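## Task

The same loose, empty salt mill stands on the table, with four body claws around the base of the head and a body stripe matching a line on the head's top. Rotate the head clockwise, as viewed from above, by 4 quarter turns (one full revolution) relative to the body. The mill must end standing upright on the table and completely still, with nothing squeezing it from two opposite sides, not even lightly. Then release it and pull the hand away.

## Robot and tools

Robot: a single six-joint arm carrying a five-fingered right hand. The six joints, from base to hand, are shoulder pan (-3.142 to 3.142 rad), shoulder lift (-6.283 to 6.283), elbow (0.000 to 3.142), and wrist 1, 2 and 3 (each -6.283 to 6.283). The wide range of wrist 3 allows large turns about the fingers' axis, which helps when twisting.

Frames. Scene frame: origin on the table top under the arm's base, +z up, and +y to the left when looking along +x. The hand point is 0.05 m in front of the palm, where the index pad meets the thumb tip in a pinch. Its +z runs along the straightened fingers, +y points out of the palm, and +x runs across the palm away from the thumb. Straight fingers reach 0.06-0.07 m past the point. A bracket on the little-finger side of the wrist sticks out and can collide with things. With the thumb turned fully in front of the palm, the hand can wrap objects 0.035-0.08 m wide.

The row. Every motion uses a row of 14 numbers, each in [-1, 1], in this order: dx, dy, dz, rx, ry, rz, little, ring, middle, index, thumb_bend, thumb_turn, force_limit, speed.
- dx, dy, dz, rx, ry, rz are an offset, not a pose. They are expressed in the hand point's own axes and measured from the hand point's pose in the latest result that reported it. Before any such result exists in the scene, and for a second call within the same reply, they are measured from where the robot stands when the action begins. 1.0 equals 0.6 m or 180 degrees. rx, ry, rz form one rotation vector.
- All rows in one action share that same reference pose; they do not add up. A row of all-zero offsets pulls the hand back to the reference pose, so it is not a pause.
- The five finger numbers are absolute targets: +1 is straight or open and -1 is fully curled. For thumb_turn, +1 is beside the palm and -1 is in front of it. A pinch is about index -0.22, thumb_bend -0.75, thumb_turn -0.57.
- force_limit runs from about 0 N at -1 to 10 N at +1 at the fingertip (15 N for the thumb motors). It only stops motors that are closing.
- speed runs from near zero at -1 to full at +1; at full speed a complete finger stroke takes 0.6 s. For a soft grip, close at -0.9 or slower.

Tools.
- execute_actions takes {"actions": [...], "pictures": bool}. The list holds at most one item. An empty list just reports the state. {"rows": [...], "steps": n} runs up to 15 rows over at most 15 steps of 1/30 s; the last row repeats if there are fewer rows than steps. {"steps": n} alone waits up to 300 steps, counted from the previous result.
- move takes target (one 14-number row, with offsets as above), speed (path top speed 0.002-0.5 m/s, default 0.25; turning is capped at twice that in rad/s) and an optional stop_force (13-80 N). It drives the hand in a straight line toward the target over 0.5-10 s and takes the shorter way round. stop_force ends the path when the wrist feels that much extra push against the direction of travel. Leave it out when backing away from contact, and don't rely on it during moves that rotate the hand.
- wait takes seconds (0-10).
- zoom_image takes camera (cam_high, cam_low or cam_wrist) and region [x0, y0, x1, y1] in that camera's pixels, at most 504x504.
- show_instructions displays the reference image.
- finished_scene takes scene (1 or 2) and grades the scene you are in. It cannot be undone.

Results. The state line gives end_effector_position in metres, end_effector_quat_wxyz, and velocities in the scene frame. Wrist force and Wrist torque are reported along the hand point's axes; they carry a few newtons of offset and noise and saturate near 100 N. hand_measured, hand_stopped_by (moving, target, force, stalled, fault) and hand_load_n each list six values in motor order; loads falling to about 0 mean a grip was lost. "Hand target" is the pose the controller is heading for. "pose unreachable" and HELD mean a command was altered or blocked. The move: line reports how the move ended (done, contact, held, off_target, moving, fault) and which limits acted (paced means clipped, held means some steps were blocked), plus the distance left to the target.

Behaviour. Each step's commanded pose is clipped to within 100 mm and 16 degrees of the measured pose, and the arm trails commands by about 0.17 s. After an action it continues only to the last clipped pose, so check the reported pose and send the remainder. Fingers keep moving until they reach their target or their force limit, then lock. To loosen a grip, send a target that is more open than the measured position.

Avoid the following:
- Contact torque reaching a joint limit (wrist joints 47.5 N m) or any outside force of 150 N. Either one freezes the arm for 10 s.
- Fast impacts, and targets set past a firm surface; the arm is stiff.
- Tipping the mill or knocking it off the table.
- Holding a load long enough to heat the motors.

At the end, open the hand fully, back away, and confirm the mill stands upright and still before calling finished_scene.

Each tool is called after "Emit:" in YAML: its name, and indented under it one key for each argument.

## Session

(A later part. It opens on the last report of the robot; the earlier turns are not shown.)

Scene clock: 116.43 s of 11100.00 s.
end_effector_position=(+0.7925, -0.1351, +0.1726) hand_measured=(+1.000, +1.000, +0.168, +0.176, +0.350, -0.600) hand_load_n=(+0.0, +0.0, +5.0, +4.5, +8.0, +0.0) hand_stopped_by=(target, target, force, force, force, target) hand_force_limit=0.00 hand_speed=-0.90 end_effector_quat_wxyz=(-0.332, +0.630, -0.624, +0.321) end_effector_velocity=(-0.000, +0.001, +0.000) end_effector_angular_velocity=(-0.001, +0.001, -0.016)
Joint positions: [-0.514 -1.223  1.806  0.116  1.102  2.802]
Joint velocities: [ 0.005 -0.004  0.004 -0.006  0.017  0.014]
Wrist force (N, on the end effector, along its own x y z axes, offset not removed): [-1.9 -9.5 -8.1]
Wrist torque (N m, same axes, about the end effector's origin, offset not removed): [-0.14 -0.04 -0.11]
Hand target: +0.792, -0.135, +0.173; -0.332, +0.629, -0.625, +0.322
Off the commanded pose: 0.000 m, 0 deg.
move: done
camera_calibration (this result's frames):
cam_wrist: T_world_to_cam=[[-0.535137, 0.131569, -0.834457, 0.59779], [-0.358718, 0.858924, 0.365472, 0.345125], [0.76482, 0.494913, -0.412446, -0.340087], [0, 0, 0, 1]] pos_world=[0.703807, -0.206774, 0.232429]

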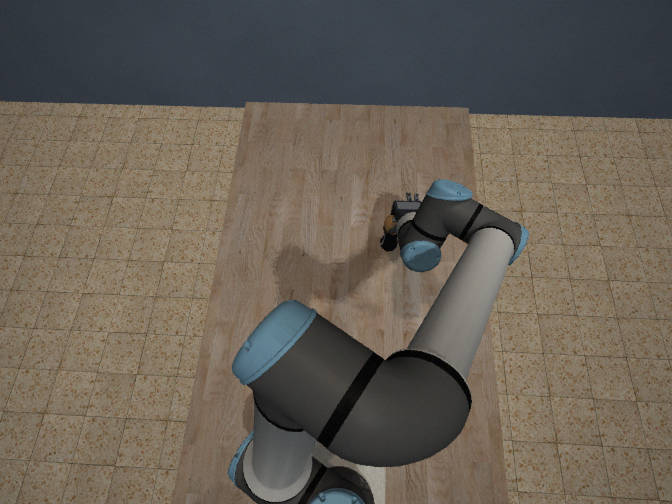

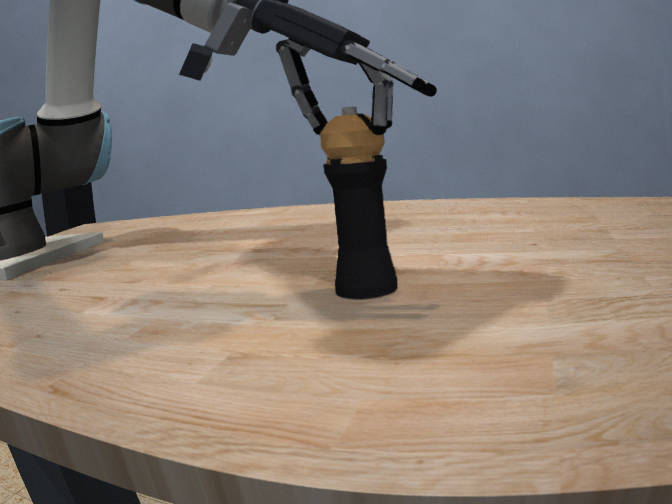

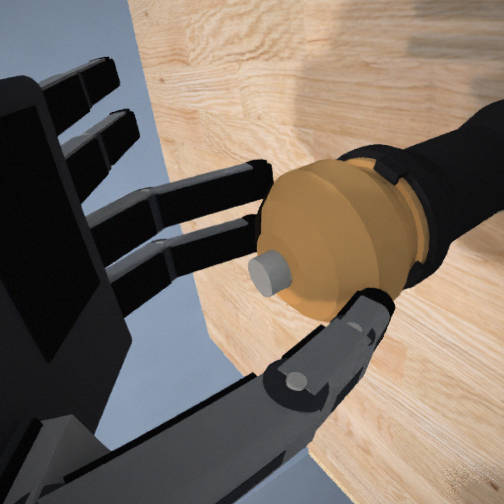

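Emit:
execute_actions:
  actions:
    - {"rows":[[0,-0.001,-0.0007,0,0,0,1,1,0.36,0.38,0.6,-0.6,0.4,-0.3]],"steps":14}
  pictures: false

Emit:
move:
  target: [0,0.0082,0.0057,0,0,0,1,1,0.36,0.38,0.6,-0.6,0.4,-0.3]
  speed: 0.03

Emit:
execute_actions:
  actions:
    - {"rows":[[0,0,0,0,0,0,1,1,0,0,0,-0.6,-0.85,-0.85]],"steps":15}
  pictures: false

Emit:
execute_actions:
  actions:
    - {"steps":50}
  pictures: false

Emit:
execute_actions:
  actions:
    - {"rows":[[0,0,0,0,0,0,1,1,-0.1,-0.1,-0.1,-0.6,-0.15,-0.92]],"steps":15}
  pictures: false

Emit:
move:
  target: [0,0.001,0.0007,0.003,0.273,0.1913,1,1,-0.1,-0.1,-0.1,-0.6,-0.15,-0.92]
  speed: 0.15

Scene clock: 119.43 s of 11100.00 s.
end_effector_position=(+0.7925, -0.1351, +0.1733) hand_measured=(+1.000, +1.000, +0.360, +0.380, +0.600, -0.600) hand_load_n=(+0.0, +0.0, +0.0, +0.0, +0.0, +0.0) hand_stopped_by=(target, target, target, target, moving, target) hand_force_limit=0.40 hand_speed=-0.30 end_effector_quat_wxyz=(-0.332, +0.630, -0.624, +0.321) end_effector_velocity=(+0.000, -0.001, +0.000) end_effector_angular_velocity=(+0.001, +0.000, -0.001)
Joint positions: [-0.514 -1.223  1.806  0.117  1.102  2.802]
Joint velocities: [-0.001  0.    -0.001  0.001  0.     0.001]
Wrist force (N, on the end effector, along its own x y z axes, offset not removed): [-1.1 0.3 -1.4]
Wrist torque (N m, same axes, about the end effector's origin, offset not removed): [0.17 -0.10 0.20]
Hand target: +0.792, -0.135, +0.173; -0.332, +0.630, -0.624, +0.321
Off the commanded pose: 0.000 m, 0 deg.
Steps of this call (steps 1 to 76: nothing new was sent; steps 77 to 90: all 14 steps of this action). Readings (end_effector_position | what the end effector reports):
77: (+0.7925, -0.1351, +0.1725) | hand_measured=(+1.000, +1.000, +0.168, +0.176, +0.350, -0.600) hand_load_n=(+0.0, +0.0, +5.0, +4.5, +8.0, -0.5) hand_stopped_by=(target, target, moving, moving, moving, target) hand_force_limit=0.40 hand_speed=-0.30
78: (+0.7925, -0.1351, +0.1726) | hand_measured=(+1.000, +1.000, +0.168, +0.176, +0.350, -0.600) hand_load_n=(+0.0, +0.0, +5.0, +4.5, +8.0, -0.5) hand_stopped_by=(target, target, moving, moving, moving, target) hand_force_limit=0.40 hand_speed=-0.30
80: (+0.7924, -0.1350, +0.1726) | hand_measured=(+1.000, +1.000, +0.202, +0.210, +0.368, -0.600) hand_load_n=(+0.0, +0.0, +0.0, +0.0, +0.5, +0.0) hand_stopped_by=(target, target, moving, moving, moving, target) hand_force_limit=0.40 hand_speed=-0.30
84: (+0.7924, -0.1350, +0.1730) | hand_measured=(+1.000, +1.000, +0.356, +0.366, +0.466, -0.600) hand_load_n=(+0.0, +0.0, +0.0, +0.0, +0.0, +0.0) hand_stopped_by=(target, target, moving, moving, moving, target) hand_force_limit=0.40 hand_speed=-0.30
90: the state above

Scene clock: 120.40 s of 11100.00 s.
end_effector_position=(+0.7924, -0.1351, +0.1677) hand_measured=(+1.000, +1.000, +0.360, +0.380, +0.600, -0.600) hand_load_n=(+0.0, +0.0, +0.0, +0.0, +0.0, +0.0) hand_stopped_by=(target, target, target, target, target, target) hand_force_limit=0.40 hand_speed=-0.30 end_effector_quat_wxyz=(-0.332, +0.630, -0.624, +0.321) end_effector_velocity=(-0.001, +0.000, -0.003) end_effector_angular_velocity=(+0.001, +0.002, -0.002)
Joint positions: [-0.514 -1.218  1.81   0.107  1.102  2.802]
Joint velocities: [-0.     0.002  0.003 -0.003  0.001  0.002]
Wrist force (N, on the end effector, along its own x y z axes, offset not removed): [-0.3 2.4 -2.7]
Wrist torque (N m, same axes, about the end effector's origin, offset not removed): [0.58 -0.14 0.25]
Hand target: +0.792, -0.135, +0.167; -0.332, +0.630, -0.624, +0.321
Off the commanded pose: 0.000 m, 0 deg.
move: done
camera_calibration (this result's frames):
cam_wrist: T_world_to_cam=[[-0.535118, 0.131577, -0.834467, 0.593647], [-0.358713, 0.858929, 0.365466, 0.346943], [0.764835, 0.494902, -0.41243, -0.342103], [0, 0, 0, 1]] pos_world=[0.703777, -0.206802, 0.227489]

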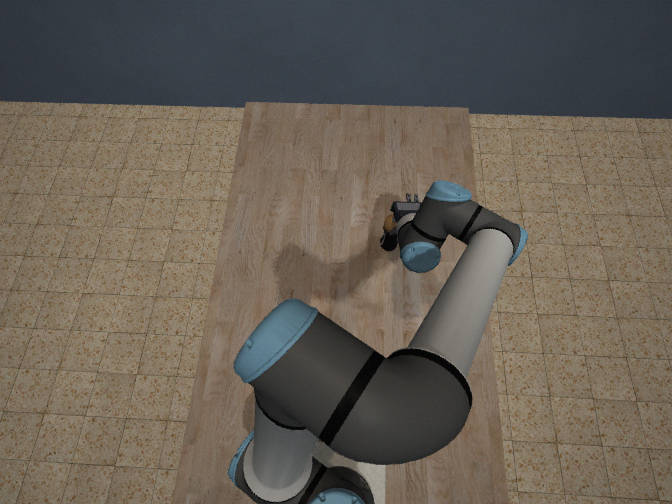

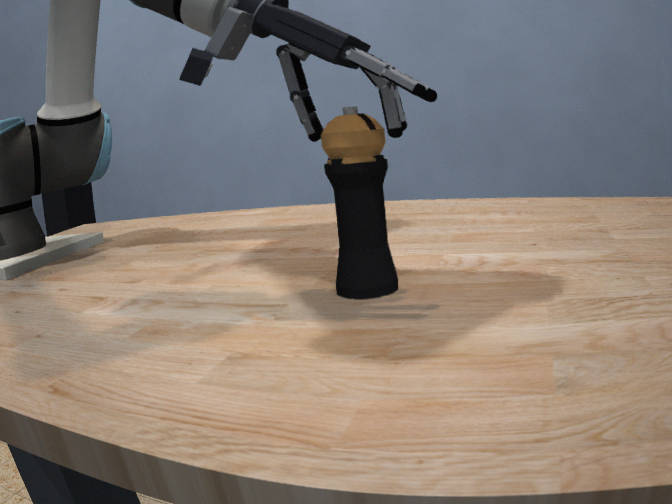

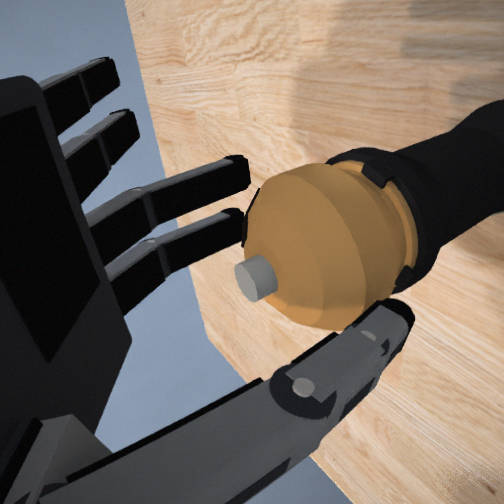

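Scene clock: 120.90 s of 11100.00 s.
end_effector_position=(+0.7924, -0.1351, +0.1676) hand_measured=(+1.000, +1.000, +0.260, +0.280, +0.538, -0.600) hand_load_n=(+0.0, +0.0, +0.0, +0.0, +0.0, +0.0) hand_stopped_by=(target, target, moving, moving, moving, target) hand_force_limit=-0.85 hand_speed=-0.85 end_effector_quat_wxyz=(-0.332, +0.630, -0.624, +0.321) end_effector_velocity=(-0.001, +0.001, -0.000) end_effector_angular_velocity=(-0.001, +0.001, +0.002)
Joint positions: [-0.514 -1.218  1.81   0.107  1.102  2.802]
Joint velocities: [ 0.001 -0.     0.001  0.    -0.    -0.002]
Wrist force (N, on the end effector, along its own x y z axes, offset not removed): [2.2 1.5 -3.6]
Wrist torque (N m, same axes, about the end effector's origin, offset not removed): [0.60 -0.57 0.26]
Hand target: +0.792, -0.135, +0.168; -0.332, +0.630, -0.624, +0.321
Off the commanded pose: 0.000 m, 0 deg.
Steps of this call (steps 1 to 15: all 15 steps of this action). Readings (end_effector_position | what the end effector reports):
1: (+0.7924, -0.1351, +0.1676) | hand_measured=(+1.000, +1.000, +0.360, +0.380, +0.600, -0.600) hand_load_n=(+0.0, +0.0, +0.0, +0.0, +0.0, +0.0) hand_stopped_by=(target, target, moving, moving, moving, target) hand_force_limit=-0.85 hand_speed=-0.85
2: (+0.7924, -0.1351, +0.1676) | hand_measured=(+1.000, +1.000, +0.360, +0.380, +0.600, -0.600) hand_load_n=(+0.0, +0.0, +0.0, +0.0, +0.0, +0.0) hand_stopped_by=(target, target, moving, moving, moving, target) hand_force_limit=-0.85 hand_speed=-0.85
4: (+0.7924, -0.1351, +0.1676) | hand_measured=(+1.000, +1.000, +0.352, +0.372, +0.596, -0.600) hand_load_n=(+0.0, +0.0, +0.0, +0.0, +0.0, +0.0) hand_stopped_by=(target, target, moving, moving, moving, target) hand_force_limit=-0.85 hand_speed=-0.85
8: (+0.7924, -0.1351, +0.1676) | hand_measured=(+1.000, +1.000, +0.320, +0.340, +0.574, -0.600) hand_load_n=(+0.0, +0.0, +0.0, +0.0, +0.0, +0.0) hand_stopped_by=(target, target, moving, moving, moving, target) hand_force_limit=-0.85 hand_speed=-0.85
15: the state above

Scene clock: 122.57 s of 11100.00 s.
end_effector_position=(+0.7924, -0.1351, +0.1677) hand_measured=(+1.000, +1.000, +0.186, +0.232, +0.482, -0.600) hand_load_n=(+0.0, +0.0, +2.0, +0.0, +1.0, +0.5) hand_stopped_by=(target, target, force, force, force, target) hand_force_limit=-0.85 hand_speed=-0.85 end_effector_quat_wxyz=(-0.332, +0.630, -0.624, +0.321) end_effector_velocity=(-0.001, +0.001, -0.000) end_effector_angular_velocity=(-0.000, +0.002, +0.002)
Joint positions: [-0.514 -1.218  1.81   0.107  1.102  2.802]
Joint velocities: [ 0.001  0.     0.     0.002 -0.    -0.002]
Wrist force (N, on the end effector, along its own x y z axes, offset not removed): [1.7 -2.9 0.9]
Wrist torque (N m, same axes, about the end effector's origin, offset not removed): [-0.38 -0.51 0.18]
Hand target: +0.792, -0.135, +0.168; -0.332, +0.630, -0.624, +0.321
Off the commanded pose: 0.000 m, 0 deg.
Steps of this call (steps 1 to 50: nothing new was sent). Readings (end_effector_position | what the end effector reports):
1: (+0.7924, -0.1351, +0.1676) | hand_measured=(+1.000, +1.000, +0.252, +0.272, +0.532, -0.600) hand_load_n=(+0.0, +0.0, +0.0, +0.0, +0.0, +0.0) hand_stopped_by=(target, target, moving, moving, moving, target) hand_force_limit=-0.85 hand_speed=-0.85
2: (+0.7924, -0.1351, +0.1676) | hand_measured=(+1.000, +1.000, +0.244, +0.264, +0.526, -0.600) hand_load_n=(+0.0, +0.0, +0.0, +0.0, +0.0, +0.0) hand_stopped_by=(target, target, moving, moving, moving, target) hand_force_limit=-0.85 hand_speed=-0.85
4: (+0.7924, -0.1351, +0.1676) | hand_measured=(+1.000, +1.000, +0.228, +0.248, +0.516, -0.600) hand_load_n=(+0.0, +0.0, +0.0, +0.0, +0.0, +0.0) hand_stopped_by=(target, target, moving, moving, moving, target) hand_force_limit=-0.85 hand_speed=-0.85
8: (+0.7924, -0.1351, +0.1676) | hand_measured=(+1.000, +1.000, +0.194, +0.232, +0.496, -0.600) hand_load_n=(+0.0, +0.0, +0.5, +1.0, +0.0, +0.0) hand_stopped_by=(target, target, moving, force, moving, target) hand_force_limit=-0.85 hand_speed=-0.85
50: the state above

Scene clock: 123.07 s of 11100.00 s.
end_effector_position=(+0.7925, -0.1352, +0.1677) hand_measured=(+1.000, +1.000, +0.170, +0.210, +0.478, -0.600) hand_load_n=(+0.0, +0.0, +4.0, +4.0, +6.0, +1.0) hand_stopped_by=(target, target, force, force, force, target) hand_force_limit=-0.15 hand_speed=-0.92 end_effector_quat_wxyz=(-0.332, +0.630, -0.624, +0.321) end_effector_velocity=(+0.000, +0.001, -0.001) end_effector_angular_velocity=(-0.002, -0.000, +0.002)
Joint positions: [-0.514 -1.218  1.81   0.107  1.102  2.802]
Joint velocities: [ 0.001  0.     0.001 -0.002  0.    -0.002]
Wrist force (N, on the end effector, along its own x y z axes, offset not removed): [-0.1 -4.1 -3.2]
Wrist torque (N m, same axes, about the end effector's origin, offset not removed): [0.17 -0.12 0.02]
Hand target: +0.792, -0.135, +0.168; -0.332, +0.630, -0.624, +0.321
Off the commanded pose: 0.000 m, 0 deg.
Steps of this call (steps 1 to 15: all 15 steps of this action). Readings (end_effector_position | what the end effector reports):
1: (+0.7924, -0.1351, +0.1677) | hand_measured=(+1.000, +1.000, +0.186, +0.232, +0.482, -0.600) hand_load_n=(+0.0, +0.0, +2.0, +0.0, +1.0, +0.5) hand_stopped_by=(target, target, moving, moving, moving, target) hand_force_limit=-0.15 hand_speed=-0.92
2: (+0.7924, -0.1351, +0.1677) | hand_measured=(+1.000, +1.000, +0.186, +0.232, +0.482, -0.600) hand_load_n=(+0.0, +0.0, +2.0, +0.0, +1.0, +0.5) hand_stopped_by=(target, target, moving, moving, moving, target) hand_force_limit=-0.15 hand_speed=-0.92
4: (+0.7925, -0.1351, +0.1677) | hand_measured=(+1.000, +1.000, +0.182, +0.228, +0.480, -0.600) hand_load_n=(+0.0, +0.0, +2.5, +0.5, +2.0, +0.5) hand_stopped_by=(target, target, moving, moving, moving, target) hand_force_limit=-0.15 hand_speed=-0.92
8: (+0.7925, -0.1352, +0.1677) | hand_measured=(+1.000, +1.000, +0.170, +0.210, +0.474, -0.600) hand_load_n=(+0.0, +0.0, +4.0, +4.5, +6.5, +1.0) hand_stopped_by=(target, target, force, force, force, target) hand_force_limit=-0.15 hand_speed=-0.92
15: the state above

Scene clock: 127.27 s of 11100.00 s.
end_effector_position=(+0.7926, -0.1354, +0.1667) hand_measured=(+1.000, +1.000, +0.170, +0.210, +0.478, -0.600) hand_load_n=(+0.0, +0.0, +3.5, +4.0, +6.5, +0.0) hand_stopped_by=(target, target, force, force, force, target) hand_force_limit=-0.15 hand_speed=-0.92 end_effector_quat_wxyz=(+0.128, -0.234, +0.855, -0.444) end_effector_velocity=(-0.001, +0.000, -0.002) end_effector_angular_velocity=(+0.002, +0.006, -0.018)
Joint positions: [-0.216 -1.15   1.721  0.206  2.168  3.664]
Joint velocities: [ 0.004  0.008 -0.008  0.017  0.015  0.019]
Wrist force (N, on the end effector, along its own x y z axes, offset not removed): [-1.3 -2.1 -8.5]
Wrist torque (N m, same axes, about the end effector's origin, offset not removed): [0.78 0.08 0.15]
Hand target: +0.793, -0.135, +0.167; +0.127, -0.233, +0.856, -0.444
Off the commanded pose: 0.000 m, 0 deg.
move: done
camera_calibration (this result's frames):
cam_wrist: T_world_to_cam=[[-0.154008, 0.52878, -0.83467, 0.344718], [0.562564, 0.741386, 0.365881, -0.398669], [0.812283, -0.413206, -0.411652, -0.503178], [0, 0, 0, 1]] pos_world=[0.686089, -0.0946285, 0.226457]

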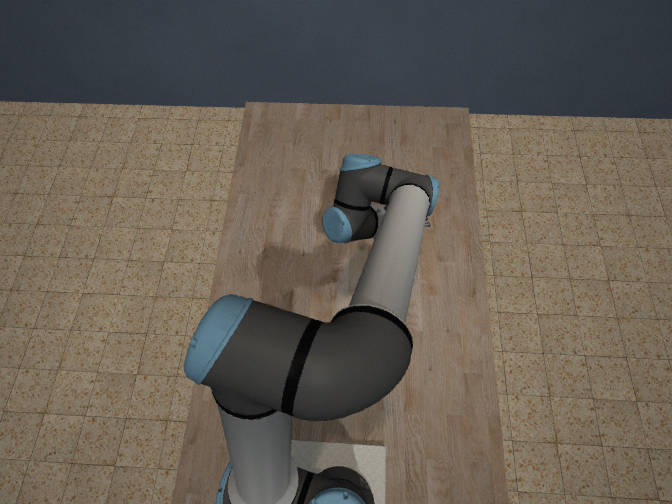

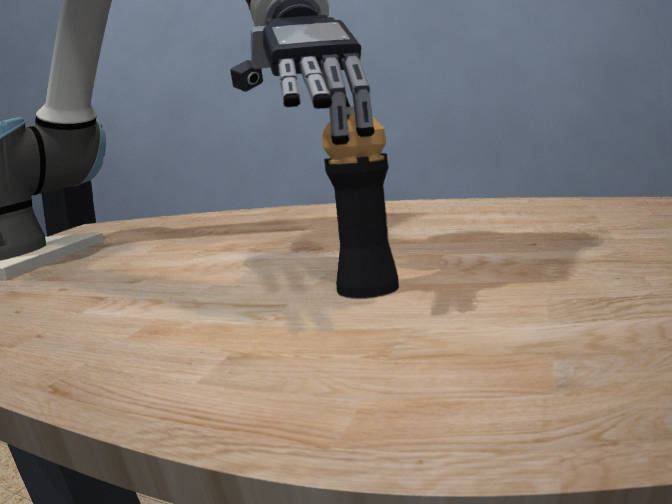

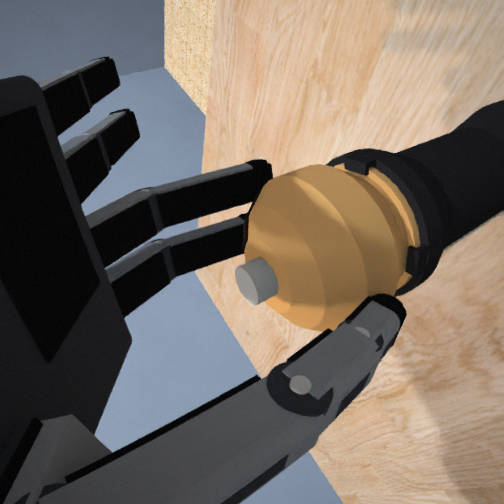

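Emit:
zoom_image:
  camera: "cam_wrist"
  region: [220, 90, 504, 350]

Emit:
zoom_image:
  camera: "cam_low"
  region: [280, 80, 440, 200]

Region (220, 90, 504, 350) of cam_wrist's 504x504 image, scaled by 1.775, with more detail than that image has; it fills the top 461 rows of this view, and the rest is white.

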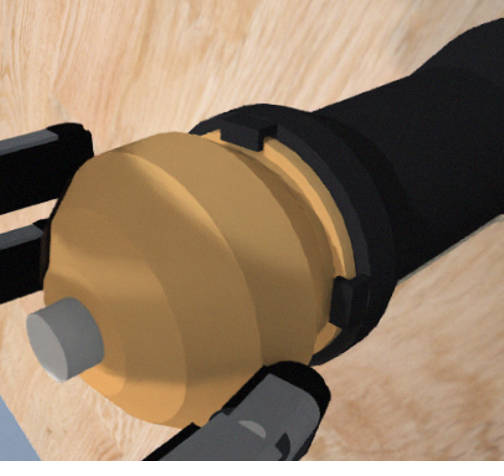

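Region (280, 80, 440, 200) of cam_low's 672x504 image, scaled by 3.150, with more detail than that image has; it fills the top 378 rows of this view, and the rest is white.

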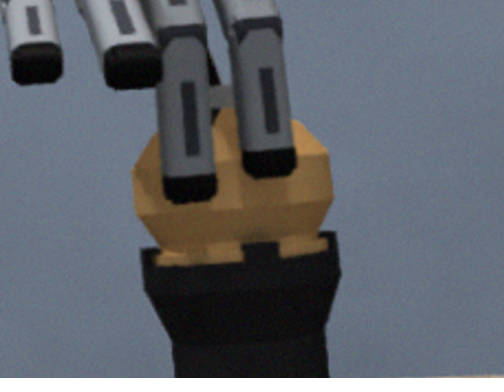

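Emit:
execute_actions:
  actions:
    - {"rows":[[0,-0.001,-0.0007,0,0,0,1,1,0.45,0.45,0.8,-0.6,0.4,-0.3]],"steps":14}
  pictures: false

Emit:
move:
  target: [0,0.0029,-0.0041,-0.0085,-0.7735,-0.542,1,1,0.45,0.45,0.8,-0.6,0.4,-0.3]
  speed: 0.35

Emit:
execute_actions:
  actions:
    - {"rows":[[0,0,0,0,0,0,1,1,0,0,0,-0.6,-0.85,-0.8]],"steps":15}
  pictures: false

Emit:
execute_actions:
  actions:
    - {"steps":70}

Scene clock: 130.90 s of 11100.00 s.
end_effector_position=(+0.7926, -0.1353, +0.1674) hand_measured=(+1.000, +1.000, +0.450, +0.450, +0.742, -0.600) hand_load_n=(+0.0, +0.0, +0.0, +0.0, +0.0, +0.0) hand_stopped_by=(target, target, target, target, moving, target) hand_force_limit=0.40 hand_speed=-0.30 end_effector_quat_wxyz=(+0.128, -0.234, +0.855, -0.444) end_effector_velocity=(-0.000, -0.001, +0.001) end_effector_angular_velocity=(+0.000, -0.001, -0.000)
Joint positions: [-0.216 -1.151  1.721  0.208  2.168  3.664]
Joint velocities: [-0.002 -0.001  0.     0.    -0.001 -0.001]
Wrist force (N, on the end effector, along its own x y z axes, offset not removed): [-0.1 0.4 -3.5]
Wrist torque (N m, same axes, about the end effector's origin, offset not removed): [0.27 -0.18 0.18]
Hand target: +0.793, -0.135, +0.167; +0.128, -0.234, +0.855, -0.444
Off the commanded pose: 0.000 m, 0 deg.
Steps of this call (steps 1 to 90: nothing new was sent; then 0.17 s passed at rest; steps 91 to 104: all 14 steps of this action). Readings (end_effector_position | what the end effector reports):
91: (+0.7926, -0.1354, +0.1667) | hand_measured=(+1.000, +1.000, +0.170, +0.210, +0.478, -0.600) hand_load_n=(+0.0, +0.0, +3.5, +4.0, +6.5, +0.0) hand_stopped_by=(target, target, moving, moving, moving, target) hand_force_limit=0.40 hand_speed=-0.30
92: (+0.7926, -0.1354, +0.1668) | hand_measured=(+1.000, +1.000, +0.170, +0.210, +0.478, -0.600) hand_load_n=(+0.0, +0.0, +3.5, +4.0, +6.5, +0.0) hand_stopped_by=(target, target, moving, moving, moving, target) hand_force_limit=0.40 hand_speed=-0.30
94: (+0.7926, -0.1353, +0.1670) | hand_measured=(+1.000, +1.000, +0.206, +0.246, +0.496, -0.600) hand_load_n=(+0.0, +0.0, +0.0, +0.0, +0.0, +0.0) hand_stopped_by=(target, target, moving, moving, moving, target) hand_force_limit=0.40 hand_speed=-0.30
98: (+0.7926, -0.1353, +0.1672) | hand_measured=(+1.000, +1.000, +0.360, +0.402, +0.594, -0.600) hand_load_n=(+0.0, +0.0, +0.0, +0.0, +0.0, +0.0) hand_stopped_by=(target, target, moving, moving, moving, target) hand_force_limit=0.40 hand_speed=-0.30
104: the state above

Scene clock: 136.07 s of 11100.00 s.
end_effector_position=(+0.7912, -0.1329, +0.1681) hand_measured=(+1.000, +1.000, +0.450, +0.450, +0.800, -0.600) hand_load_n=(+0.0, +0.0, +0.0, +0.0, +0.0, +0.0) hand_stopped_by=(target, target, target, target, target, target) hand_force_limit=0.40 hand_speed=-0.30 end_effector_quat_wxyz=(-0.453, +0.873, +0.157, -0.087) end_effector_velocity=(+0.000, +0.000, -0.001) end_effector_angular_velocity=(+0.002, -0.001, +0.015)
Joint positions: [-0.467 -0.615  1.125  1.901  1.016  0.45 ]
Joint velocities: [ 0.002  0.004 -0.004  0.007  0.008 -0.012]
Wrist force (N, on the end effector, along its own x y z axes, offset not removed): [-0.1 0.9 -1.6]
Wrist torque (N m, same axes, about the end effector's origin, offset not removed): [0.28 -0.30 0.12]
Hand target: +0.791, -0.133, +0.168; -0.453, +0.873, +0.158, -0.088
Off the commanded pose: 0.001 m, 0 deg.
move: done
camera_calibration (this result's frames):
cam_wrist: T_world_to_cam=[[0.0591753, -0.549624, -0.833314, 0.032129], [-0.685753, -0.629013, 0.366177, 0.405302], [-0.725424, 0.549779, -0.414128, 0.844598], [0, 0, 0, 1]] pos_world=[0.888728, -0.191744, 0.228133]

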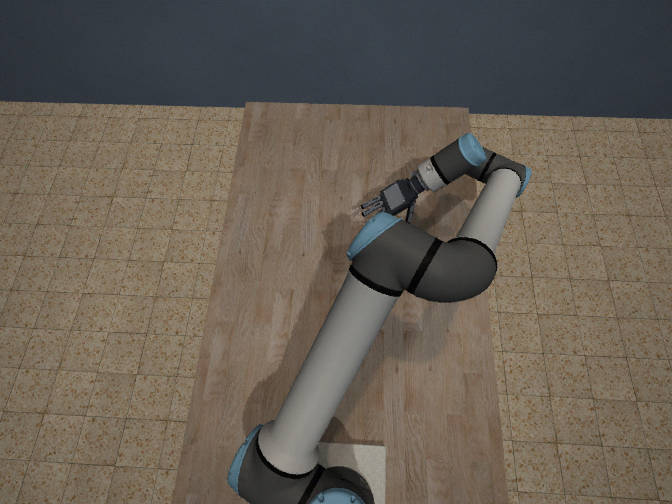

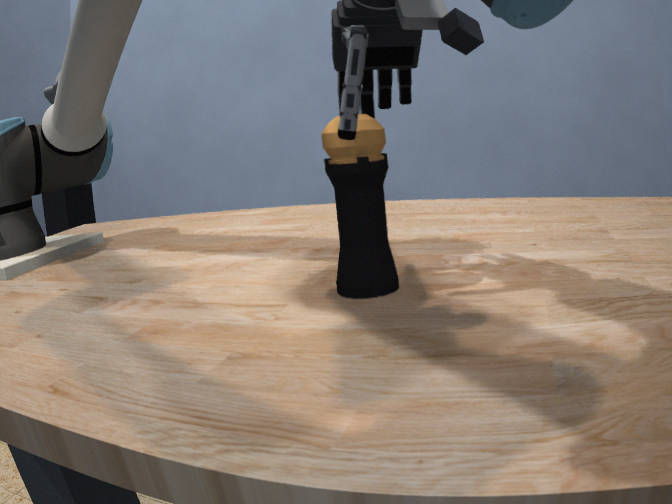

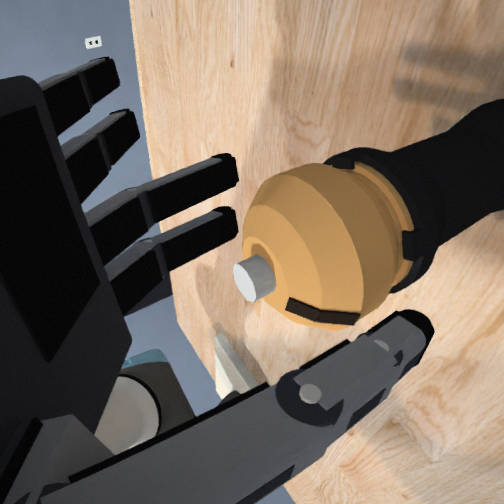

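Scene clock: 136.57 s of 11100.00 s.
end_effector_position=(+0.7912, -0.1328, +0.1680) hand_measured=(+1.000, +1.000, +0.318, +0.318, +0.716, -0.600) hand_load_n=(+0.0, +0.0, +0.0, +0.0, +0.0, +0.0) hand_stopped_by=(target, target, moving, moving, moving, target) hand_force_limit=-0.85 hand_speed=-0.80 end_effector_quat_wxyz=(-0.453, +0.873, +0.157, -0.087) end_effector_velocity=(-0.000, +0.000, -0.001) end_effector_angular_velocity=(+0.001, +0.000, -0.001)
Joint positions: [-0.467 -0.615  1.125  1.901  1.016  0.45 ]
Joint velocities: [-0.     0.     0.002 -0.002 -0.001  0.   ]
Wrist force (N, on the end effector, along its own x y z axes, offset not removed): [0.0 0.2 -3.2]
Wrist torque (N m, same axes, about the end effector's origin, offset not removed): [0.28 -0.24 0.09]
Hand target: +0.791, -0.133, +0.168; -0.453, +0.873, +0.157, -0.087
Off the commanded pose: 0.000 m, 0 deg.
Steps of this call (steps 1 to 15: all 15 steps of this action). Readings (end_effector_position | what the end effector reports):
1: (+0.7912, -0.1329, +0.1681) | hand_measured=(+1.000, +1.000, +0.450, +0.450, +0.800, -0.600) hand_load_n=(+0.0, +0.0, +0.0, +0.0, +0.0, +0.0) hand_stopped_by=(target, target, moving, moving, moving, target) hand_force_limit=-0.85 hand_speed=-0.80
2: (+0.7912, -0.1329, +0.1681) | hand_measured=(+1.000, +1.000, +0.450, +0.450, +0.800, -0.600) hand_load_n=(+0.0, +0.0, +0.0, +0.0, +0.0, +0.0) hand_stopped_by=(target, target, moving, moving, moving, target) hand_force_limit=-0.85 hand_speed=-0.80
4: (+0.7912, -0.1329, +0.1681) | hand_measured=(+1.000, +1.000, +0.440, +0.440, +0.794, -0.600) hand_load_n=(+0.0, +0.0, +0.0, +0.0, +0.0, +0.0) hand_stopped_by=(target, target, moving, moving, moving, target) hand_force_limit=-0.85 hand_speed=-0.80
8: (+0.7912, -0.1329, +0.1681) | hand_measured=(+1.000, +1.000, +0.396, +0.396, +0.766, -0.600) hand_load_n=(+0.0, +0.0, +0.0, +0.0, +0.0, +0.0) hand_stopped_by=(target, target, moving, moving, moving, target) hand_force_limit=-0.85 hand_speed=-0.80
15: the state above

Scene clock: 138.90 s of 11100.00 s.
end_effector_position=(+0.7912, -0.1329, +0.1681) hand_measured=(+1.000, +1.000, +0.196, +0.240, +0.458, -0.600) hand_load_n=(+0.0, +0.0, +1.5, +0.5, +1.0, +0.0) hand_stopped_by=(target, target, force, force, force, target) hand_force_limit=-0.85 hand_speed=-0.80 end_effector_quat_wxyz=(-0.453, +0.873, +0.157, -0.087) end_effector_velocity=(-0.001, +0.001, +0.001) end_effector_angular_velocity=(+0.002, +0.002, +0.002)
Joint positions: [-0.467 -0.615  1.125  1.901  1.016  0.45 ]
Joint velocities: [ 0.001 -0.001  0.002  0.003  0.    -0.002]
Wrist force (N, on the end effector, along its own x y z axes, offset not removed): [0.2 1.6 -1.0]
Wrist torque (N m, same axes, about the end effector's origin, offset not removed): [0.51 -0.19 0.17]
Hand target: +0.791, -0.133, +0.168; -0.453, +0.873, +0.157, -0.087
Off the commanded pose: 0.000 m, 0 deg.
Steps of this call (steps 1 to 70: nothing new was sent). Readings (end_effector_position | what the end effector reports):
1: (+0.7912, -0.1328, +0.1680) | hand_measured=(+1.000, +1.000, +0.306, +0.306, +0.710, -0.600) hand_load_n=(+0.0, +0.0, +0.0, +0.0, +0.0, +0.0) hand_stopped_by=(target, target, moving, moving, moving, target) hand_force_limit=-0.85 hand_speed=-0.80
2: (+0.7912, -0.1328, +0.1681) | hand_measured=(+1.000, +1.000, +0.296, +0.296, +0.702, -0.600) hand_load_n=(+0.0, +0.0, +0.0, +0.0, +0.0, +0.0) hand_stopped_by=(target, target, moving, moving, moving, target) hand_force_limit=-0.85 hand_speed=-0.80
4: (+0.7912, -0.1328, +0.1681) | hand_measured=(+1.000, +1.000, +0.274, +0.274, +0.688, -0.600) hand_load_n=(+0.0, +0.0, +0.0, +0.0, +0.0, +0.0) hand_stopped_by=(target, target, moving, moving, moving, target) hand_force_limit=-0.85 hand_speed=-0.80
8: (+0.7912, -0.1328, +0.1681) | hand_measured=(+1.000, +1.000, +0.228, +0.240, +0.660, -0.600) hand_load_n=(+0.0, +0.0, +0.0, +1.5, +0.0, +0.0) hand_stopped_by=(target, target, moving, force, moving, target) hand_force_limit=-0.85 hand_speed=-0.80
70: the state above
camera_calibration (this result's frames):
cam_wrist: T_world_to_cam=[[0.0591748, -0.54962, -0.833316, 0.0321298], [-0.685759, -0.629009, 0.366172, 0.40531], [-0.725419, 0.549786, -0.414129, 0.844594], [0, 0, 0, 1]] pos_world=[0.888728, -0.191743, 0.228132]

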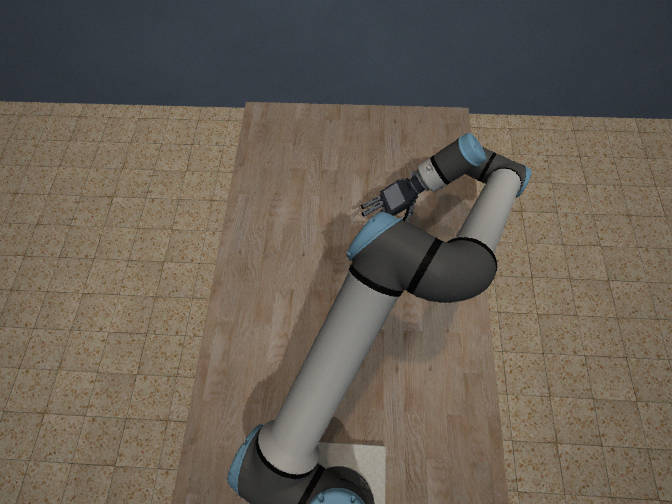

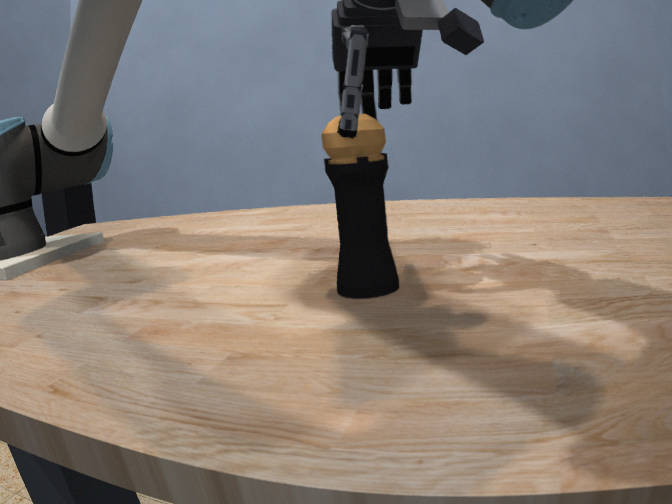

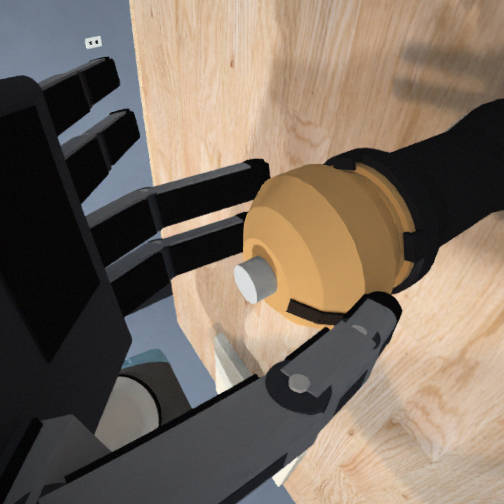

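Emit:
execute_actions:
  actions:
    - {"rows":[[0,0,0,0,0,0,1,1,0,0,-0.1,-0.6,0.07,-0.88]],"steps":15}
  pictures: false

Emit:
move:
  target: [0,0.0016,0.0011,0,0,0,1,1,0,0,-0.1,-0.6,0.07,-0.88]
  speed: 0.004

Emit:
move:
  target: [0,0.0004,0.0003,0.0022,0.1818,0.1276,1,1,0,0,-0.1,-0.6,0.07,-0.88]
  speed: 0.15

Emit:
move:
  target: [0,0.0004,0.0003,0.0022,0.1818,0.1276,1,1,0,0,-0.1,-0.6,0.07,-0.88]
  speed: 0.15

Scene clock: 141.20 s of 11100.00 s.
end_effector_position=(+0.7912, -0.1329, +0.1681) hand_measured=(+1.000, +1.000, +0.196, +0.240, +0.414, -0.600) hand_load_n=(+0.0, +0.0, +3.5, +3.0, +6.0, +0.5) hand_stopped_by=(target, target, force, force, moving, target) hand_force_limit=0.07 hand_speed=-0.88 end_effector_quat_wxyz=(-0.453, +0.873, +0.157, -0.087) end_effector_velocity=(+0.000, -0.001, +0.000) end_effector_angular_velocity=(-0.000, -0.002, +0.000)
Joint positions: [-0.467 -0.615  1.125  1.901  1.016  0.45 ]
Joint velocities: [-0.001 -0.    -0.001 -0.     0.    -0.001]
Wrist force (N, on the end effector, along its own x y z axes, offset not removed): [-0.5 0.7 -1.3]
Wrist torque (N m, same axes, about the end effector's origin, offset not removed): [0.21 -0.01 0.13]
Hand target: +0.791, -0.133, +0.168; -0.453, +0.873, +0.157, -0.087
Off the commanded pose: 0.000 m, 0 deg.
Steps of this call (steps 1 to 54: nothing new was sent; steps 55 to 69: all 15 steps of this action). Readings (end_effector_position | what the end effector reports):
55: (+0.7912, -0.1329, +0.1681) | hand_measured=(+1.000, +1.000, +0.196, +0.240, +0.458, -0.600) hand_load_n=(+0.0, +0.0, +1.5, +0.5, +1.0, +0.0) hand_stopped_by=(target, target, force, force, moving, target) hand_force_limit=0.07 hand_speed=-0.88
56: (+0.7912, -0.1329, +0.1681) | hand_measured=(+1.000, +1.000, +0.196, +0.240, +0.458, -0.600) hand_load_n=(+0.0, +0.0, +1.5, +0.5, +1.0, +0.0) hand_stopped_by=(target, target, force, force, moving, target) hand_force_limit=0.07 hand_speed=-0.88
58: (+0.7912, -0.1329, +0.1681) | hand_measured=(+1.000, +1.000, +0.196, +0.240, +0.456, -0.600) hand_load_n=(+0.0, +0.0, +1.5, +0.5, +1.5, +0.0) hand_stopped_by=(target, target, force, force, moving, target) hand_force_limit=0.07 hand_speed=-0.88
62: (+0.7912, -0.1329, +0.1681) | hand_measured=(+1.000, +1.000, +0.196, +0.240, +0.440, -0.600) hand_load_n=(+0.0, +0.0, +2.0, +1.5, +3.0, +0.0) hand_stopped_by=(target, target, force, force, moving, target) hand_force_limit=0.07 hand_speed=-0.88
69: the state above

Scene clock: 142.17 s of 11100.00 s.
end_effector_position=(+0.7912, -0.1329, +0.1671) hand_measured=(+1.000, +1.000, +0.196, +0.240, +0.400, -0.600) hand_load_n=(+0.0, +0.0, +4.0, +3.5, +8.0, +0.5) hand_stopped_by=(target, target, force, force, force, target) hand_force_limit=0.07 hand_speed=-0.88 end_effector_quat_wxyz=(-0.453, +0.873, +0.157, -0.087) end_effector_velocity=(+0.000, +0.001, +0.000) end_effector_angular_velocity=(-0.001, +0.000, +0.000)
Joint positions: [-0.467 -0.614  1.125  1.9    1.016  0.45 ]
Joint velocities: [ 0.001 -0.    -0.    -0.     0.     0.001]
Wrist force (N, on the end effector, along its own x y z axes, offset not removed): [-3.4 -6.7 -8.4]
Wrist torque (N m, same axes, about the end effector's origin, offset not removed): [-0.05 0.51 -0.17]
Hand target: +0.791, -0.133, +0.167; -0.453, +0.873, +0.157, -0.087
Off the commanded pose: 0.000 m, 0 deg.
move: done
camera_calibration (this result's frames):
cam_wrist: T_world_to_cam=[[0.0591946, -0.549636, -0.833305, 0.0312294], [-0.685778, -0.628995, 0.366161, 0.405698], [-0.7254, 0.549787, -0.414161, 0.844163], [0, 0, 0, 1]] pos_world=[0.888726, -0.191763, 0.227092]

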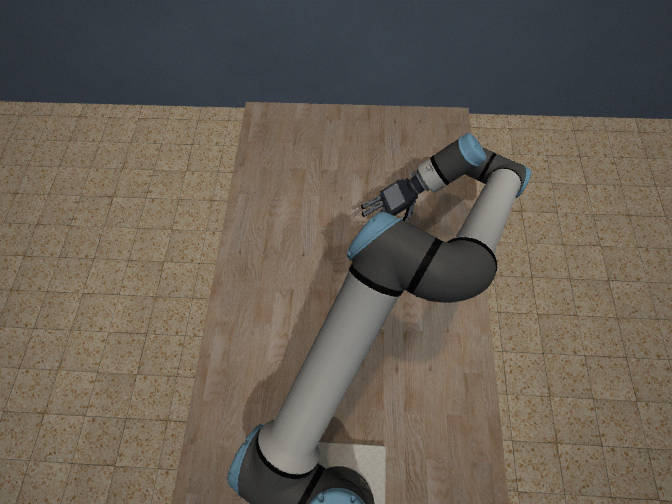

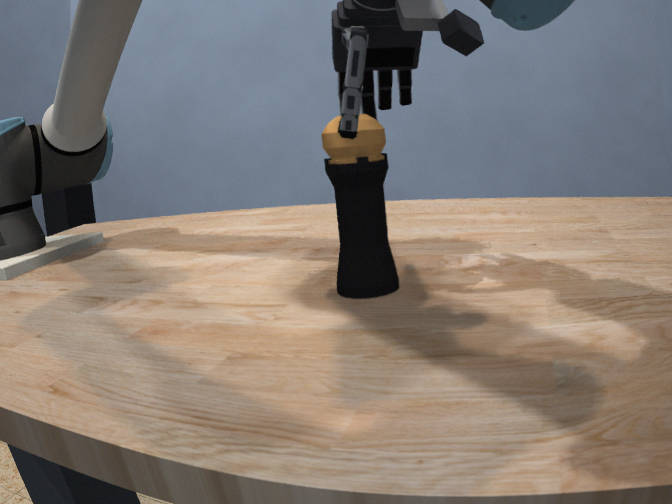

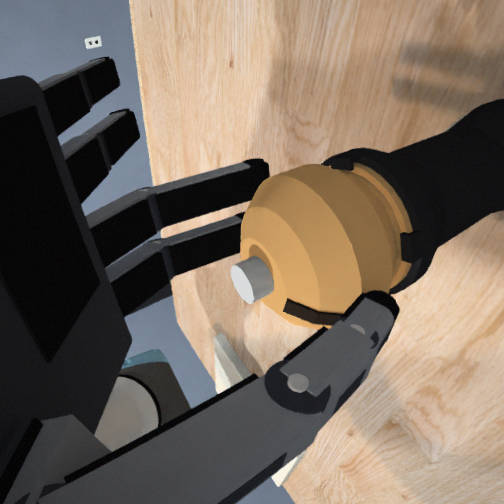

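Scene clock: 145.00 s of 11100.00 s.
end_effector_position=(+0.7912, -0.1329, +0.1669) hand_measured=(+1.000, +1.000, +0.196, +0.240, +0.400, -0.600) hand_load_n=(+0.0, +0.0, +4.5, +4.5, +7.5, +0.5) hand_stopped_by=(target, target, force, force, force, target) hand_force_limit=0.07 hand_speed=-0.88 end_effector_quat_wxyz=(-0.456, +0.874, -0.149, +0.073) end_effector_velocity=(-0.000, +0.000, -0.000) end_effector_angular_velocity=(-0.003, -0.000, -0.015)
Joint positions: [-0.568 -0.771  1.345  1.387  0.659  1.107]
Joint velocities: [-0.001 -0.006  0.006 -0.02  -0.003  0.023]
Wrist force (N, on the end effector, along its own x y z axes, offset not removed): [0.4 -3.0 -4.8]
Wrist torque (N m, same axes, about the end effector's origin, offset not removed): [0.51 -0.33 0.19]
Hand target: +0.791, -0.133, +0.167; -0.456, +0.874, -0.150, +0.073
Off the commanded pose: 0.000 m, 0 deg.
move: done
camera_calibration (this result's frames):
cam_wrist: T_world_to_cam=[[-0.305981, -0.458293, -0.834472, 0.33235], [-0.929834, -0.044335, 0.365297, 0.676696], [-0.20441, 0.887695, -0.412571, 0.476478], [0, 0, 0, 1]] pos_world=[0.828305, -0.240652, 0.226722]

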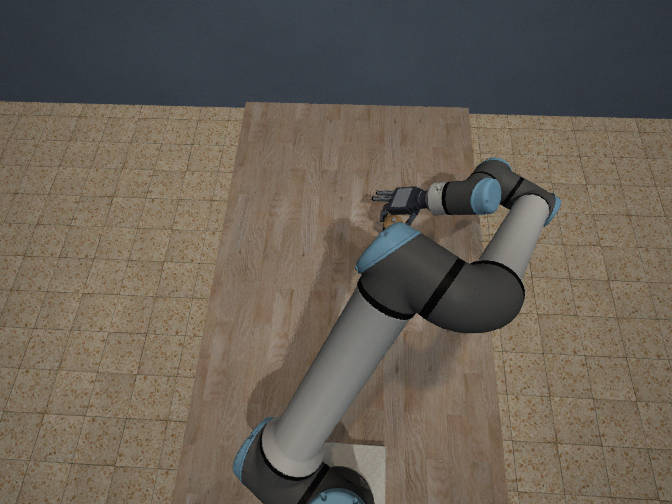

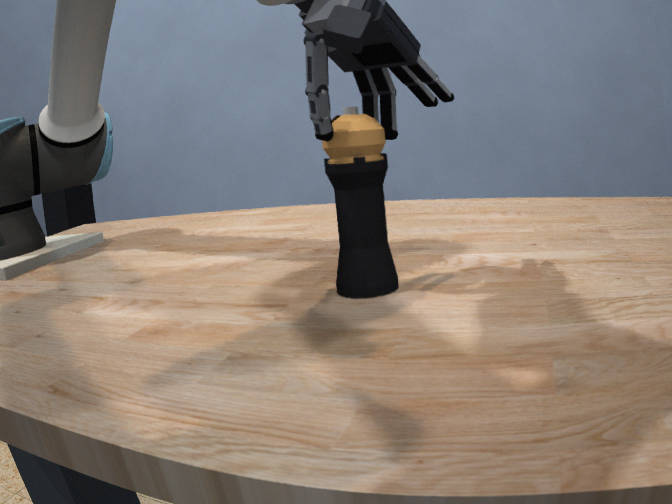

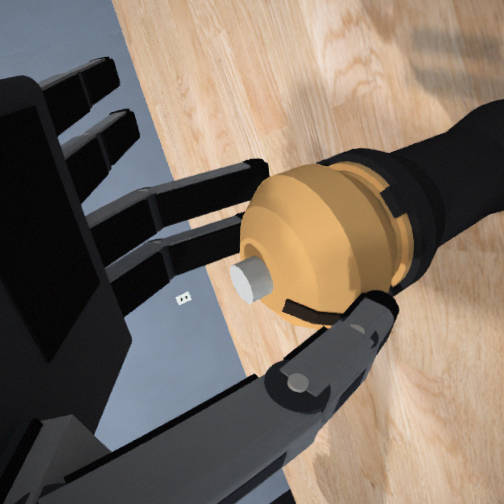

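Scene clock: 147.83 s of 11100.00 s.
end_effector_position=(+0.7910, -0.1327, +0.1665) hand_measured=(+1.000, +1.000, +0.196, +0.240, +0.400, -0.600) hand_load_n=(+0.0, +0.0, +4.5, +4.5, +7.5, +0.0) hand_stopped_by=(target, target, force, force, force, target) hand_force_limit=0.07 hand_speed=-0.88 end_effector_quat_wxyz=(-0.405, +0.771, -0.438, +0.223) end_effector_velocity=(-0.000, -0.001, -0.001) end_effector_angular_velocity=(-0.002, -0.000, -0.018)
Joint positions: [-0.588 -1.05   1.628  0.498  0.704  2.211]
Joint velocities: [ 0.    -0.007  0.009 -0.021  0.01   0.024]
Wrist force (N, on the end effector, along its own x y z axes, offset not removed): [-2.4 -9.9 -7.6]
Wrist torque (N m, same axes, about the end effector's origin, offset not removed): [-0.19 0.16 -0.25]
Hand target: +0.791, -0.133, +0.166; -0.405, +0.770, -0.439, +0.224
Off the commanded pose: 0.000 m, 0 deg.
move: done
camera_calibration (this result's frames):
cam_wrist: T_world_to_cam=[[-0.528523, -0.154857, -0.834675, 0.548348], [-0.742811, 0.560346, 0.366393, 0.608752], [0.410969, 0.813653, -0.411185, -0.0207169], [0, 0, 0, 1]] pos_world=[0.750516, -0.23934, 0.226131]

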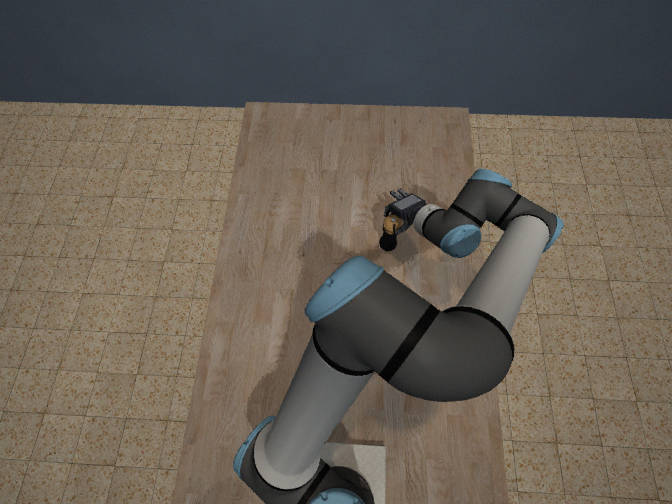

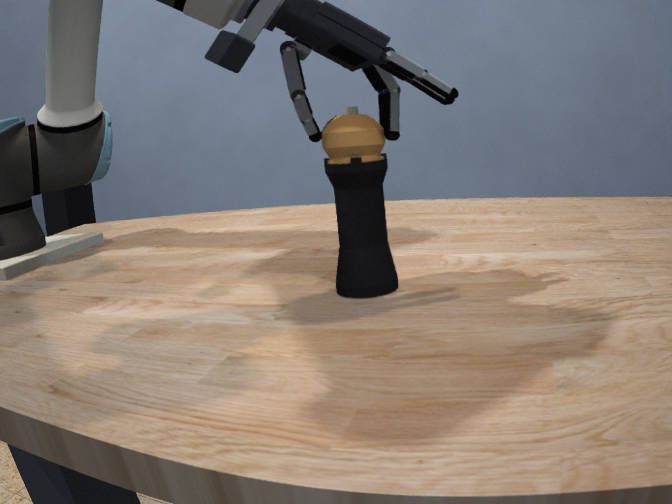

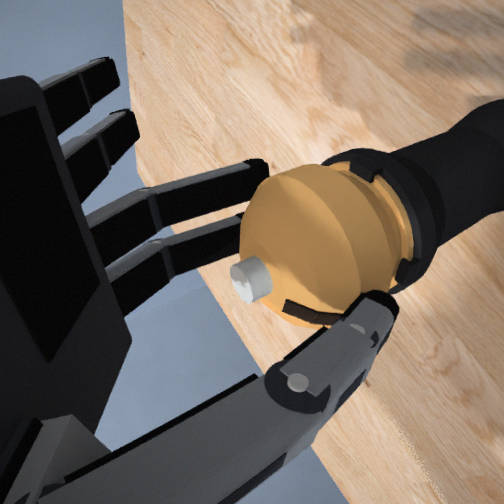

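Emit:
execute_actions:
  actions: []

Scene clock: 151.20 s of 11100.00 s.
end_effector_position=(+0.7909, -0.1326, +0.1664) hand_measured=(+1.000, +1.000, +0.196, +0.240, +0.400, -0.600) hand_load_n=(+0.0, +0.0, +4.5, +5.0, +7.5, +0.0) hand_stopped_by=(target, target, force, force, force, target) hand_force_limit=0.07 hand_speed=-0.88 end_effector_quat_wxyz=(-0.405, +0.770, -0.439, +0.224) end_effector_velocity=(+0.000, -0.001, +0.001) end_effector_angular_velocity=(-0.001, -0.001, -0.001)
Joint positions: [-0.588 -1.051  1.629  0.495  0.705  2.214]
Joint velocities: [-0.001 -0.001 -0.001 -0.     0.     0.001]
Wrist force (N, on the end effector, along its own x y z axes, offset not removed): [2.7 -10.0 -5.1]
Wrist torque (N m, same axes, about the end effector's origin, offset not removed): [-0.33 -0.55 0.15]
Hand target: +0.791, -0.133, +0.166; -0.405, +0.770, -0.439, +0.224
Off the commanded pose: 0.000 m, 0 deg.
Steps of this call (steps 1 to 90: nothing new was sent; then 0.37 s passed at rest). Readings (end_effector_position | what the end effector reports):
1: (+0.7910, -0.1327, +0.1665) | hand_measured=(+1.000, +1.000, +0.196, +0.240, +0.400, -0.600) hand_load_n=(+0.0, +0.0, +4.5, +4.5, +7.5, +0.0) hand_stopped_by=(target, target, force, force, force, target) hand_force_limit=0.07 hand_speed=-0.88
2: (+0.7909, -0.1327, +0.1664) | hand_measured=(+1.000, +1.000, +0.196, +0.240, +0.400, -0.600) hand_load_n=(+0.0, +0.0, +4.5, +4.5, +7.5, +0.0) hand_stopped_by=(target, target, force, force, force, target) hand_force_limit=0.07 hand_speed=-0.88
4: (+0.7909, -0.1326, +0.1664) | hand_measured=(+1.000, +1.000, +0.196, +0.240, +0.400, -0.600) hand_load_n=(+0.0, +0.0, +4.5, +5.0, +7.5, +0.0) hand_stopped_by=(target, target, force, force, force, target) hand_force_limit=0.07 hand_speed=-0.88
8: (+0.7909, -0.1326, +0.1664) | hand_measured=(+1.000, +1.000, +0.196, +0.240, +0.400, -0.600) hand_load_n=(+0.0, +0.0, +4.5, +5.0, +7.5, +0.0) hand_stopped_by=(target, target, force, force, force, target) hand_force_limit=0.07 hand_speed=-0.88
90: the state above
camera_calibration (this result's frames):
cam_wrist: T_world_to_cam=[[-0.528771, -0.153926, -0.83469, 0.548598], [-0.741685, 0.561946, 0.366224, 0.60809], [0.41268, 0.812726, -0.411306, -0.0222063], [0, 0, 0, 1]] pos_world=[0.750258, -0.239223, 0.226079]

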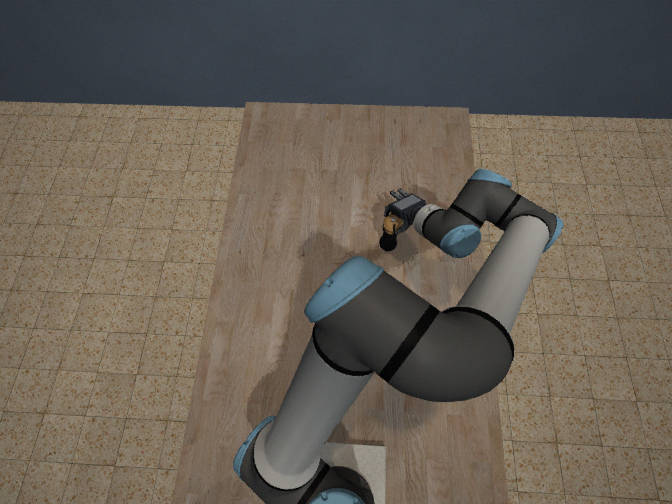

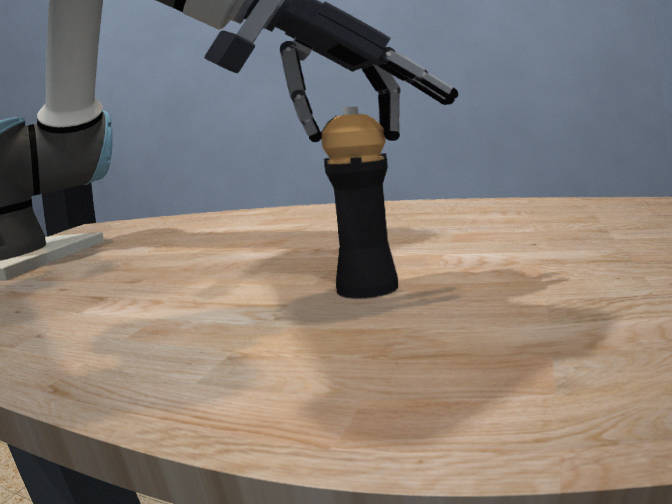

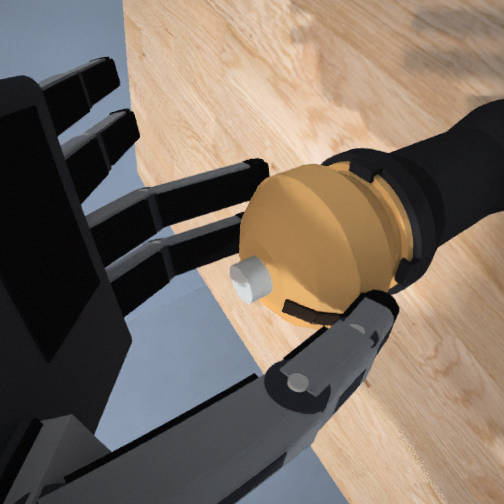

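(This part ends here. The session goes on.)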